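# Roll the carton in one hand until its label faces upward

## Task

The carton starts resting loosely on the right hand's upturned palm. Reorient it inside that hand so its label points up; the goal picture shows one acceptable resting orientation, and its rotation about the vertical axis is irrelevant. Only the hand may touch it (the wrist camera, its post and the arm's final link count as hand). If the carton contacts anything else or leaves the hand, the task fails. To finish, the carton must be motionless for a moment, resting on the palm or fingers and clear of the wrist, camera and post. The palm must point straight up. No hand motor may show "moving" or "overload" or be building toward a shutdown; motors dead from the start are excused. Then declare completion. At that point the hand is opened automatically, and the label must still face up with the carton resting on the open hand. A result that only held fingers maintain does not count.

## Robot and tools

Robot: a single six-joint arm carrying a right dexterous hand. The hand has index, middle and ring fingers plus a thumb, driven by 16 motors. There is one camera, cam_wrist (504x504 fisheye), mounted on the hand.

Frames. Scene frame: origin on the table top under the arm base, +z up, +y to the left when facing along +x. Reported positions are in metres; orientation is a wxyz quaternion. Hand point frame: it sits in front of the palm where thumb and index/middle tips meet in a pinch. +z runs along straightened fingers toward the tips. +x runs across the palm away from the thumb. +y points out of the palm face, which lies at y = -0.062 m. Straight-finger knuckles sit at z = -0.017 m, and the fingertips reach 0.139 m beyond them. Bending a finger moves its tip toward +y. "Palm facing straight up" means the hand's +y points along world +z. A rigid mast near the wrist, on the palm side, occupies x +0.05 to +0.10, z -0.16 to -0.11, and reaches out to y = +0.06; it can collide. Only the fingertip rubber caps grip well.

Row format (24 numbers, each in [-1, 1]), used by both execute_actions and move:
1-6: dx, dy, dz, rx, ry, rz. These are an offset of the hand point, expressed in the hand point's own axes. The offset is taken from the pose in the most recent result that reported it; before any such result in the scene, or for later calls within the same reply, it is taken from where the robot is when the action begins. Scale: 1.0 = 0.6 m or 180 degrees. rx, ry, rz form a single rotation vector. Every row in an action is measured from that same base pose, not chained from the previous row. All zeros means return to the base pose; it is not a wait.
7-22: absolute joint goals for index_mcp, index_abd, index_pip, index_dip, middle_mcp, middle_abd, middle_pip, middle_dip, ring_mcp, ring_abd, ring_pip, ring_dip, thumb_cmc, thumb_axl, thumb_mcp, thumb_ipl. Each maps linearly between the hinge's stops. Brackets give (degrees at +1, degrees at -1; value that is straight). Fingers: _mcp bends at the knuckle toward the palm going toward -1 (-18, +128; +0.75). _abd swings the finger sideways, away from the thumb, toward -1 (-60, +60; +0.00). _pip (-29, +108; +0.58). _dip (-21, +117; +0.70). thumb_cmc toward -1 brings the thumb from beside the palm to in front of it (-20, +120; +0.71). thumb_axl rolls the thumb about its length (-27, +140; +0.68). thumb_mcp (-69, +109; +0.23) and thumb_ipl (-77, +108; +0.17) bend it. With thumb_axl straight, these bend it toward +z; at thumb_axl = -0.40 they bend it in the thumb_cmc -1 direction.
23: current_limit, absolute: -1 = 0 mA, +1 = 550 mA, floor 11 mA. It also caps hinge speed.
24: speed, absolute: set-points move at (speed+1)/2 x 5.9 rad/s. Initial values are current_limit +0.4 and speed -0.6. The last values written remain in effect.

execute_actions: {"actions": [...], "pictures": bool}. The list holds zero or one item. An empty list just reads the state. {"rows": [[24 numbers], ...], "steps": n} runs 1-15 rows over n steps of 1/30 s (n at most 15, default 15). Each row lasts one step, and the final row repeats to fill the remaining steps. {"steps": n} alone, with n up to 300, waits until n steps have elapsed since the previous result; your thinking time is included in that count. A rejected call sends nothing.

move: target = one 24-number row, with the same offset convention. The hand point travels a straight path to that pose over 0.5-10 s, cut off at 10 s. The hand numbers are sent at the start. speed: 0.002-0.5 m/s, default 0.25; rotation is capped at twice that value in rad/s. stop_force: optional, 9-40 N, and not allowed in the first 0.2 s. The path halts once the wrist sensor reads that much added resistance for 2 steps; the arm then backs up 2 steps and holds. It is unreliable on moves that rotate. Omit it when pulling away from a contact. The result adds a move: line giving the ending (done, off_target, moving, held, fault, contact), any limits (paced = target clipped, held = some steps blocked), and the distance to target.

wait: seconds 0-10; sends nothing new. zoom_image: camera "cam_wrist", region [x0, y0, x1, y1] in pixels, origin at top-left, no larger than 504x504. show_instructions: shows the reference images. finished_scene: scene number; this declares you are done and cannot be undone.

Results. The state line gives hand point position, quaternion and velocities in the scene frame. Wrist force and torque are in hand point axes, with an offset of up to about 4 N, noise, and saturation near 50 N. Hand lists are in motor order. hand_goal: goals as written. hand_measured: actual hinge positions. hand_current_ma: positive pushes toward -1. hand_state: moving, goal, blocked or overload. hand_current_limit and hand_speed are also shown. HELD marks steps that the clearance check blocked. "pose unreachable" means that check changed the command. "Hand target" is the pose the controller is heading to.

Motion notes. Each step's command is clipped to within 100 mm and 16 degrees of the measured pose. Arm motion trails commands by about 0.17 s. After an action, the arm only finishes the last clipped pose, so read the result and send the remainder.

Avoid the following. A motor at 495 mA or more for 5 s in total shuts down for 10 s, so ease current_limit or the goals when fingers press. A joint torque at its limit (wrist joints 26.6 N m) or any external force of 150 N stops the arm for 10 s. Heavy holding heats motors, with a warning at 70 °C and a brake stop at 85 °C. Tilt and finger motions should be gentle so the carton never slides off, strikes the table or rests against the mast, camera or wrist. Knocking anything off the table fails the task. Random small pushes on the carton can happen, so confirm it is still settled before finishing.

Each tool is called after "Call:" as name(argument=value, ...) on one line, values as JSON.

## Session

Call:
show_instructions()

Call:
execute_actions(actions=[])

Reference images for this scene: goal picture from the wrist camera place.

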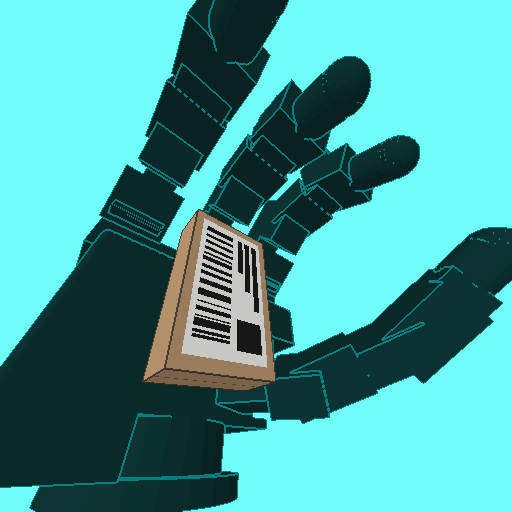

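Scene clock: 0.00 s of 4800.00 s.
end_effector_position=(+0.6115, +0.0823, +0.4912) hand_goal=(+0.046, +0.000, -0.008, +0.280, +0.046, +0.000, -0.008, +0.280, +0.046, +0.000, -0.008, +0.280, -0.104, +0.266, +0.032, -0.018) hand_measured=(+0.060, +0.000, -0.006, +0.282, +0.060, +0.000, -0.006, +0.282, +0.064, +0.000, -0.006, +0.282, -0.092, +0.270, +0.034, -0.016) hand_current_ma=(+79, +0, +12, +12, +78, +0, +12, +14, +91, +0, +13, +12, +63, +27, +11, +11) hand_state=(goal, goal, goal, goal, goal, goal, goal, goal, goal, goal, goal, goal, goal, goal, goal, goal) hand_current_limit=0.40 hand_speed=-0.60 end_effector_quat_wxyz=(+0.495, +0.451, +0.529, +0.522) end_effector_velocity=(-0.001, +0.000, -0.000) end_effector_angular_velocity=(+0.001, +0.000, +0.000)
Joint positions: [-0.162 -1.193  2.181 -4.164 -1.314 -0.044]
Joint velocities: [ 0.    -0.     0.002 -0.001  0.     0.001]
Wrist force (N, on the end effector, along its own x y z axes, offset not removed): no reading
Wrist torque (N m, same axes, about the end effector's origin, offset not removed): no reading
Hand target: +0.611, +0.082, +0.491; +0.495, +0.451, +0.529, +0.522
camera_calibration (this result's frames):
cam_wrist: T_world_to_cam=[[0.0514371, -0.715218, 0.697006, -0.283976], [-0.639288, -0.559774, -0.527222, 0.651017], [0.767245, -0.418469, -0.486023, -0.0731314], [0, 0, 0, 1]] pos_world=[0.486904, 0.130714, 0.50562]

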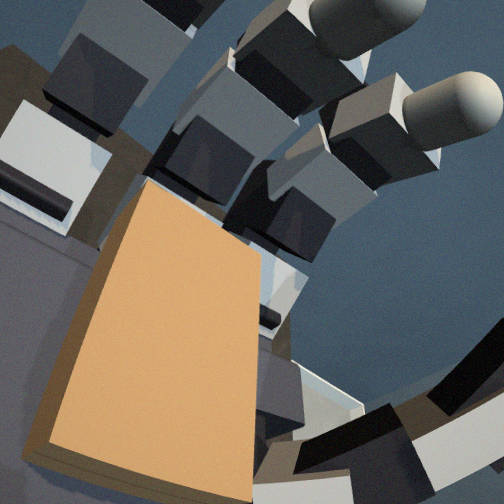

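Call:
zoom_image(camera="cam_wrist", region=[0, 150, 354, 504])

Region (0, 150, 354, 504) of cam_wrist's 504x504 image, scaled by 1.424, with more detail than that image has.

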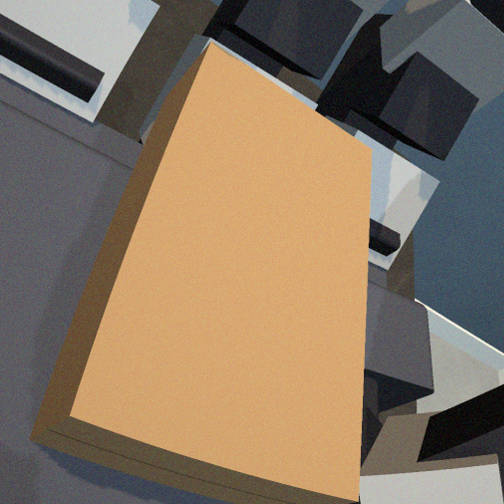

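Call:
move(target=[0,-0.2,0,0.41,0.021,0.028,-0.25,-0.15,0.0,0.14,-0.25,0,0.0,0.14,-0.25,0.15,0.0,0.14,-0.104,0.266,0.032,-0.018,0.4,-0.6], speed=0.17)

Scene clock: 61.57 s of 4800.00 s.
end_effector_position=(+0.6165, +0.0763, +0.3714) hand_goal=(-0.250, -0.150, +0.000, +0.140, -0.250, +0.000, +0.000, +0.140, -0.250, +0.150, +0.000, +0.140, -0.104, +0.266, +0.032, -0.018) hand_measured=(-0.242, -0.148, +0.000, +0.142, -0.240, +0.000, +0.000, +0.142, -0.240, +0.148, +0.000, +0.142, -0.096, +0.270, +0.030, -0.018) hand_current_ma=(+48, +11, -2, +11, +58, +0, -2, +13, +55, -12, -2, +11, +38, +27, -13, +6) hand_state=(goal, goal, goal, goal, goal, goal, goal, goal, goal, goal, goal, goal, goal, goal, goal, goal) hand_current_limit=0.40 hand_speed=-0.60 end_effector_quat_wxyz=(+0.088, +0.662, +0.732, +0.133) end_effector_velocity=(-0.000, +0.000, -0.001) end_effector_angular_velocity=(+0.001, +0.010, -0.002)
Joint positions: [-0.143 -1.613  1.924 -2.179 -1.452 -0.214]
Joint velocities: [ 0.001  0.002 -0.007  0.015 -0.001  0.003]
Wrist force (N, on the end effector, along its own x y z axes, offset not removed): [1.2 -2.3 5.2]
Wrist torque (N m, same axes, about the end effector's origin, offset not removed): [-0.65 -0.29 -0.11]
Hand target: +0.617, +0.076, +0.371; +0.087, +0.662, +0.732, +0.133
Off the commanded pose: 0.000 m, 0 deg.
move: done
camera_calibration (this result's frames):
cam_wrist: T_world_to_cam=[[0.70423, -0.68955, 0.169058, -0.413341], [-0.667131, -0.561239, 0.489844, 0.227329], [-0.24289, -0.457747, -0.855262, 0.625188], [0, 0, 0, 1]] pos_world=[0.594597, 0.128744, 0.493222]

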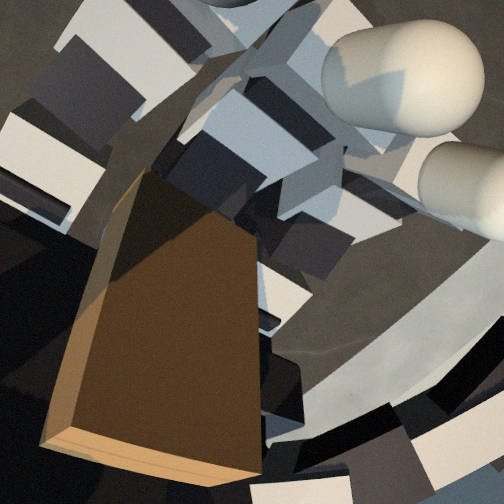

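Call:
move(target=[0,0,0.03,0.07,0,0,-0.25,-0.15,0.0,0.14,-0.25,0,0.0,0.14,-0.25,0.15,0.0,0.14,-0.104,0.266,0.032,-0.018,0.4,-0.6], speed=0.06)

Scene clock: 66.97 s of 4800.00 s.
end_effector_position=(+0.6220, +0.0777, +0.3543) hand_goal=(-0.250, -0.150, +0.000, +0.140, -0.250, +0.000, +0.000, +0.140, -0.250, +0.150, +0.000, +0.140, -0.104, +0.266, +0.032, -0.018) hand_measured=(-0.240, -0.148, +0.000, +0.142, -0.230, +0.000, +0.004, +0.144, -0.240, +0.148, +0.000, +0.142, -0.100, +0.270, +0.030, -0.018) hand_current_ma=(+48, +11, +0, +11, +104, +0, +22, +19, +56, -12, +0, +11, +25, +27, -14, +6) hand_state=(goal, goal, goal, goal, goal, goal, goal, goal, goal, goal, goal, goal, goal, goal, goal, goal) hand_current_limit=0.40 hand_speed=-0.60 end_effector_quat_wxyz=(+0.015, +0.668, +0.743, +0.052) end_effector_velocity=(+0.000, -0.001, -0.001) end_effector_angular_velocity=(-0.001, +0.009, -0.001)
Joint positions: [-0.12  -1.519  1.744 -1.88  -1.503 -0.212]
Joint velocities: [-0.     0.005 -0.007  0.012 -0.002  0.001]
Wrist force (N, on the end effector, along its own x y z axes, offset not removed): [4.5 1.0 4.1]
Wrist torque (N m, same axes, about the end effector's origin, offset not removed): [0.37 -0.61 0.56]
Hand target: +0.622, +0.078, +0.354; +0.015, +0.668, +0.743, +0.052
Off the commanded pose: 0.000 m, 0 deg.
move: done
camera_calibration (this result's frames):
cam_wrist: T_world_to_cam=[[0.733187, -0.679434, 0.0283943, -0.382308], [-0.538295, -0.554354, 0.634767, 0.108132], [-0.415542, -0.480688, -0.772181, 0.69234], [0, 0, 0, 1]] pos_world=[0.626207, 0.13299, 0.476828]

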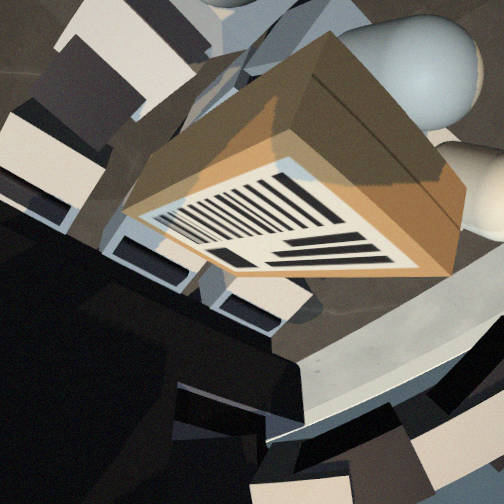

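Call:
move(target=[0,0,-0.1,-0.218,-0.011,-0.011,0.14,-0.15,0.2,0.19,0.14,0,0.2,0.19,0.14,0.15,0.2,0.19,-0.104,0.266,0.032,-0.018,0.4,-0.93], speed=0.12)

Scene clock: 80.40 s of 4800.00 s.
end_effector_position=(+0.6164, +0.0742, +0.4140) hand_goal=(+0.140, -0.150, +0.200, +0.190, +0.140, +0.000, +0.200, +0.190, +0.140, +0.150, +0.200, +0.190, -0.104, +0.266, +0.032, -0.018) hand_measured=(+0.150, -0.148, +0.200, +0.188, +0.158, +0.000, +0.204, +0.190, +0.150, +0.148, +0.200, +0.188, -0.100, +0.270, +0.030, -0.018) hand_current_ma=(+50, +11, +2, -12, +101, +0, +21, -5, +58, -12, +2, -12, +25, +27, -14, +6) hand_state=(goal, goal, goal, goal, goal, goal, goal, goal, goal, goal, goal, goal, goal, goal, goal, goal) hand_current_limit=0.40 hand_speed=-0.93 end_effector_quat_wxyz=(+0.251, +0.612, +0.693, +0.287) end_effector_velocity=(+0.000, -0.000, +0.001) end_effector_angular_velocity=(+0.000, -0.012, -0.000)
Joint positions: [-0.179 -1.64   2.192 -2.881 -1.365 -0.207]
Joint velocities: [-0.001  0.004  0.005 -0.022  0.002  0.001]
Wrist force (N, on the end effector, along its own x y z axes, offset not removed): [2.7 0.9 2.1]
Wrist torque (N m, same axes, about the end effector's origin, offset not removed): [0.11 -0.48 0.27]
Hand target: +0.616, +0.074, +0.414; +0.252, +0.612, +0.692, +0.287
Off the commanded pose: 0.000 m, 0 deg.
move: done
camera_calibration (this result's frames):
cam_wrist: T_world_to_cam=[[0.55671, -0.690542, 0.461764, -0.452012], [-0.81295, -0.567203, 0.131885, 0.443689], [0.170842, -0.448813, -0.877143, 0.413995], [0, 0, 0, 1]] pos_world=[0.541608, 0.125335, 0.51334]

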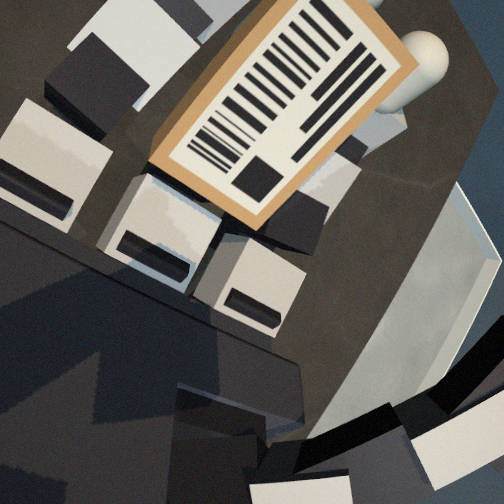

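Call:
move(target=[0.007,0.106,-0.177,-0.251,0,-0.0012,0.55,-0.15,0.4,0.35,0.55,0,0.4,0.35,0.55,0.15,0.4,0.35,-0.104,0.266,0.032,-0.018,0.4,-0.93], speed=0.12)

Scene clock: 93.57 s of 4800.00 s.
end_effector_position=(+0.5863, +0.0743, +0.5340) hand_goal=(+0.550, -0.150, +0.400, +0.350, +0.550, +0.000, +0.400, +0.350, +0.550, +0.150, +0.400, +0.350, -0.104, +0.266, +0.032, -0.018) hand_measured=(+0.564, -0.148, +0.402, +0.348, +0.570, +0.000, +0.404, +0.348, +0.562, +0.148, +0.400, +0.348, -0.100, +0.270, +0.030, -0.018) hand_current_ma=(+74, +11, +13, -8, +105, +0, +22, -7, +60, -12, +2, -11, +25, +27, -14, +6) hand_state=(moving, goal, goal, goal, goal, goal, goal, goal, goal, goal, goal, goal, goal, goal, goal, goal) hand_current_limit=0.40 hand_speed=-0.93 end_effector_quat_wxyz=(+0.467, +0.468, +0.530, +0.530) end_effector_velocity=(-0.001, +0.001, +0.003) end_effector_angular_velocity=(+0.000, -0.015, +0.000)
Joint positions: [-0.199 -1.378  2.239 -4.    -1.258  0.001]
Joint velocities: [ 0.002  0.004 -0.003 -0.016 -0.001  0.003]
Wrist force (N, on the end effector, along its own x y z axes, offset not removed): [-1.0 -1.9 2.6]
Wrist torque (N m, same axes, about the end effector's origin, offset not removed): [-0.41 0.19 -0.08]
Hand target: +0.586, +0.074, +0.534; +0.468, +0.468, +0.530, +0.530
Off the commanded pose: 0.000 m, 0 deg.
move: done
camera_calibration (this result's frames):
cam_wrist: T_world_to_cam=[[0.0944748, -0.747159, 0.657897, -0.320238], [-0.649879, -0.546904, -0.527782, 0.658569], [0.754143, -0.377691, -0.537231, -0.00430484], [0, 0, 0, 1]] pos_world=[0.461491, 0.119279, 0.555952]

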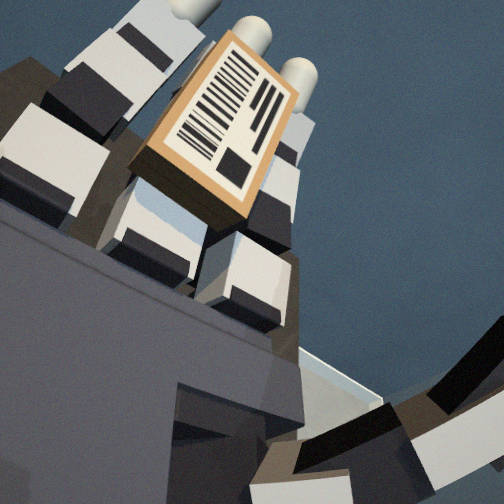

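Call:
zoom_image(camera="cam_wrist", region=[90, 0, 350, 260])

Region (90, 0, 350, 260) of cam_wrist's 504x504 image, scaled by 1.938, with more detail than that image has.

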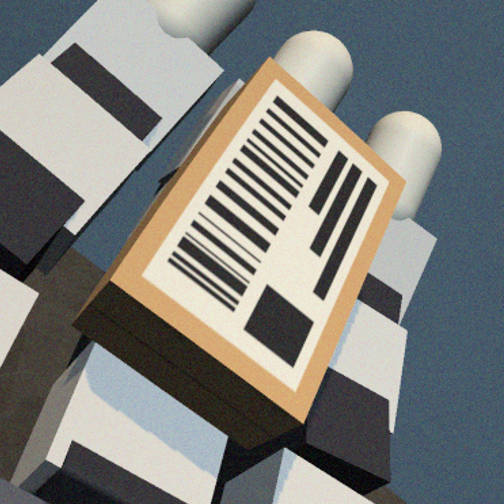

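Call:
move(target=[0,0,0,0,0,0,0.72,0,0.56,0.62,0.72,0,0.56,0.62,0.72,0,0.56,0.62,-0.104,0.266,0.032,-0.018,0.4,-0.9], speed=0.05)

Scene clock: 109.07 s of 4800.00 s.
end_effector_position=(+0.5863, +0.0743, +0.5340) hand_goal=(+0.720, +0.000, +0.560, +0.620, +0.720, +0.000, +0.560, +0.620, +0.720, +0.000, +0.560, +0.620, -0.104, +0.266, +0.032, -0.018) hand_measured=(+0.730, -0.004, +0.560, +0.618, +0.732, +0.000, +0.560, +0.618, +0.732, +0.004, +0.560, +0.618, -0.100, +0.270, +0.030, -0.018) hand_current_ma=(+53, -16, +3, -11, +61, +0, +3, -13, +61, +14, +3, -11, +25, +27, -14, +6) hand_state=(goal, goal, goal, goal, goal, goal, goal, goal, goal, goal, goal, goal, goal, goal, goal, goal) hand_current_limit=0.40 hand_speed=-0.90 end_effector_quat_wxyz=(+0.467, +0.468, +0.530, +0.530) end_effector_velocity=(-0.001, +0.000, +0.002) end_effector_angular_velocity=(-0.000, -0.004, +0.001)
Joint positions: [-0.199 -1.378  2.239 -4.    -1.258  0.001]
Joint velocities: [ 0.    -0.002 -0.    -0.001  0.001  0.001]
Wrist force (N, on the end effector, along its own x y z axes, offset not removed): [5.1 0.6 -0.7]
Wrist torque (N m, same axes, about the end effector's origin, offset not removed): [0.10 -0.57 0.42]
Hand target: +0.586, +0.074, +0.534; +0.467, +0.468, +0.530, +0.530
Off the commanded pose: 0.000 m, 0 deg.
move: done
camera_calibration (this result's frames):
cam_wrist: T_world_to_cam=[[0.0944754, -0.747159, 0.657897, -0.320238], [-0.649879, -0.546904, -0.527782, 0.658569], [0.754143, -0.377691, -0.537231, -0.00430474], [0, 0, 0, 1]] pos_world=[0.461491, 0.119279, 0.555952]

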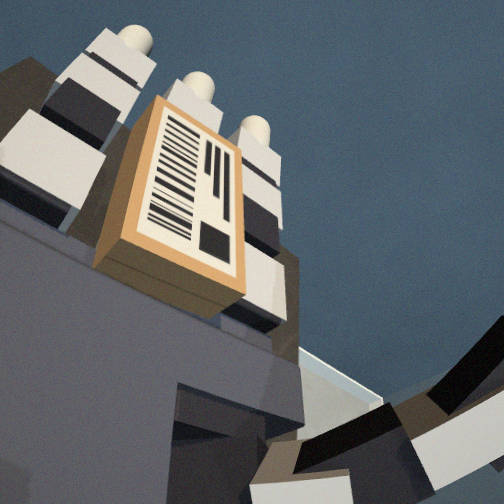

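Call:
wait(seconds=0.7)

Scene clock: 112.17 s of 4800.00 s.
end_effector_position=(+0.5863, +0.0743, +0.5340) hand_goal=(+0.720, +0.000, +0.560, +0.620, +0.720, +0.000, +0.560, +0.620, +0.720, +0.000, +0.560, +0.620, -0.104, +0.266, +0.032, -0.018) hand_measured=(+0.730, -0.004, +0.560, +0.618, +0.732, +0.000, +0.560, +0.618, +0.732, +0.004, +0.560, +0.618, -0.100, +0.270, +0.030, -0.018) hand_current_ma=(+53, -16, +3, -11, +61, +0, +3, -13, +61, +14, +3, -11, +25, +27, -14, +6) hand_state=(goal, goal, goal, goal, goal, goal, goal, goal, goal, goal, goal, goal, goal, goal, goal, goal) hand_current_limit=0.40 hand_speed=-0.90 end_effector_quat_wxyz=(+0.467, +0.468, +0.530, +0.530) end_effector_velocity=(-0.000, +0.000, +0.001) end_effector_angular_velocity=(-0.000, -0.003, -0.000)
Joint positions: [-0.199 -1.378  2.239 -4.    -1.258  0.001]
Joint velocities: [ 0.     0.    -0.001 -0.003 -0.     0.001]
Wrist force (N, on the end effector, along its own x y z axes, offset not removed): [3.7 0.3 2.5]
Wrist torque (N m, same axes, about the end effector's origin, offset not removed): [-0.20 -0.59 0.26]
Hand target: +0.586, +0.074, +0.534; +0.467, +0.468, +0.530, +0.530
Off the commanded pose: 0.000 m, 0 deg.
Steps of this call (steps 1 to 93: nothing new was sent). Readings (end_effector_position | what the end effector reports):
1: (+0.5863, +0.0743, +0.5340) | hand_goal=(+0.720, +0.000, +0.560, +0.620, +0.720, +0.000, +0.560, +0.620, +0.720, +0.000, +0.560, +0.620, -0.104, +0.266, +0.032, -0.018) hand_measured=(+0.730, -0.004, +0.560, +0.618, +0.732, +0.000, +0.560, +0.618, +0.732, +0.004, +0.560, +0.618, -0.100, +0.270, +0.030, -0.018) hand_current_ma=(+53, -16, +3, -11, +61, +0, +3, -13, +61, +14, +3, -11, +25, +27, -14, +6) hand_state=(goal, goal, goal, goal, goal, goal, goal, goal, goal, goal, goal, goal, goal, goal, goal, goal) hand_current_limit=0.40 hand_speed=-0.90
2: (+0.5863, +0.0743, +0.5340) | hand_goal=(+0.720, +0.000, +0.560, +0.620, +0.720, +0.000, +0.560, +0.620, +0.720, +0.000, +0.560, +0.620, -0.104, +0.266, +0.032, -0.018) hand_measured=(+0.730, -0.004, +0.560, +0.618, +0.732, +0.000, +0.560, +0.618, +0.732, +0.004, +0.560, +0.618, -0.100, +0.270, +0.030, -0.018) hand_current_ma=(+53, -16, +3, -11, +61, +0, +3, -13, +61, +14, +3, -11, +25, +27, -14, +6) hand_state=(goal, goal, goal, goal, goal, goal, goal, goal, goal, goal, goal, goal, goal, goal, goal, goal) hand_current_limit=0.40 hand_speed=-0.90
4: (+0.5863, +0.0743, +0.5340) | hand_goal=(+0.720, +0.000, +0.560, +0.620, +0.720, +0.000, +0.560, +0.620, +0.720, +0.000, +0.560, +0.620, -0.104, +0.266, +0.032, -0.018) hand_measured=(+0.730, -0.004, +0.560, +0.618, +0.732, +0.000, +0.560, +0.618, +0.732, +0.004, +0.560, +0.618, -0.100, +0.270, +0.030, -0.018) hand_current_ma=(+53, -16, +3, -11, +61, +0, +3, -13, +61, +14, +3, -11, +25, +27, -14, +6) hand_state=(goal, goal, goal, goal, goal, goal, goal, goal, goal, goal, goal, goal, goal, goal, goal, goal) hand_current_limit=0.40 hand_speed=-0.90
8: (+0.5863, +0.0743, +0.5340) | hand_goal=(+0.720, +0.000, +0.560, +0.620, +0.720, +0.000, +0.560, +0.620, +0.720, +0.000, +0.560, +0.620, -0.104, +0.266, +0.032, -0.018) hand_measured=(+0.730, -0.004, +0.560, +0.618, +0.732, +0.000, +0.560, +0.618, +0.732, +0.004, +0.560, +0.618, -0.100, +0.270, +0.030, -0.018) hand_current_ma=(+53, -16, +3, -11, +61, +0, +3, -13, +61, +14, +3, -11, +25, +27, -14, +6) hand_state=(goal, goal, goal, goal, goal, goal, goal, goal, goal, goal, goal, goal, goal, goal, goal, goal) hand_current_limit=0.40 hand_speed=-0.90
93: the state above
camera_calibration (this result's frames):
cam_wrist: T_world_to_cam=[[0.094475, -0.747159, 0.657897, -0.320238], [-0.649879, -0.546904, -0.527782, 0.658569], [0.754143, -0.377691, -0.537231, -0.00430465], [0, 0, 0, 1]] pos_world=[0.461491, 0.119279, 0.555952]

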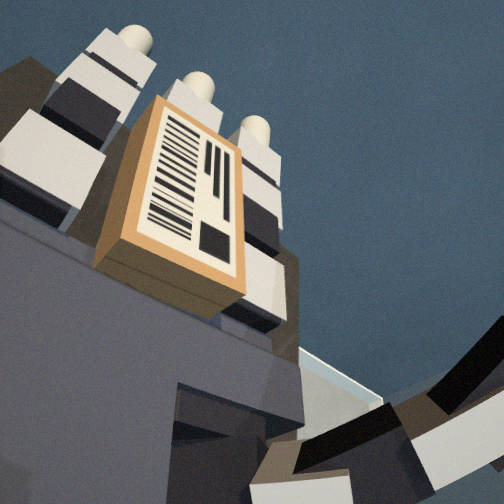

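The carton is lying still, label up, on the open hand.

Call:
finished_scene(scene=2)

The scene is finished: the task was done.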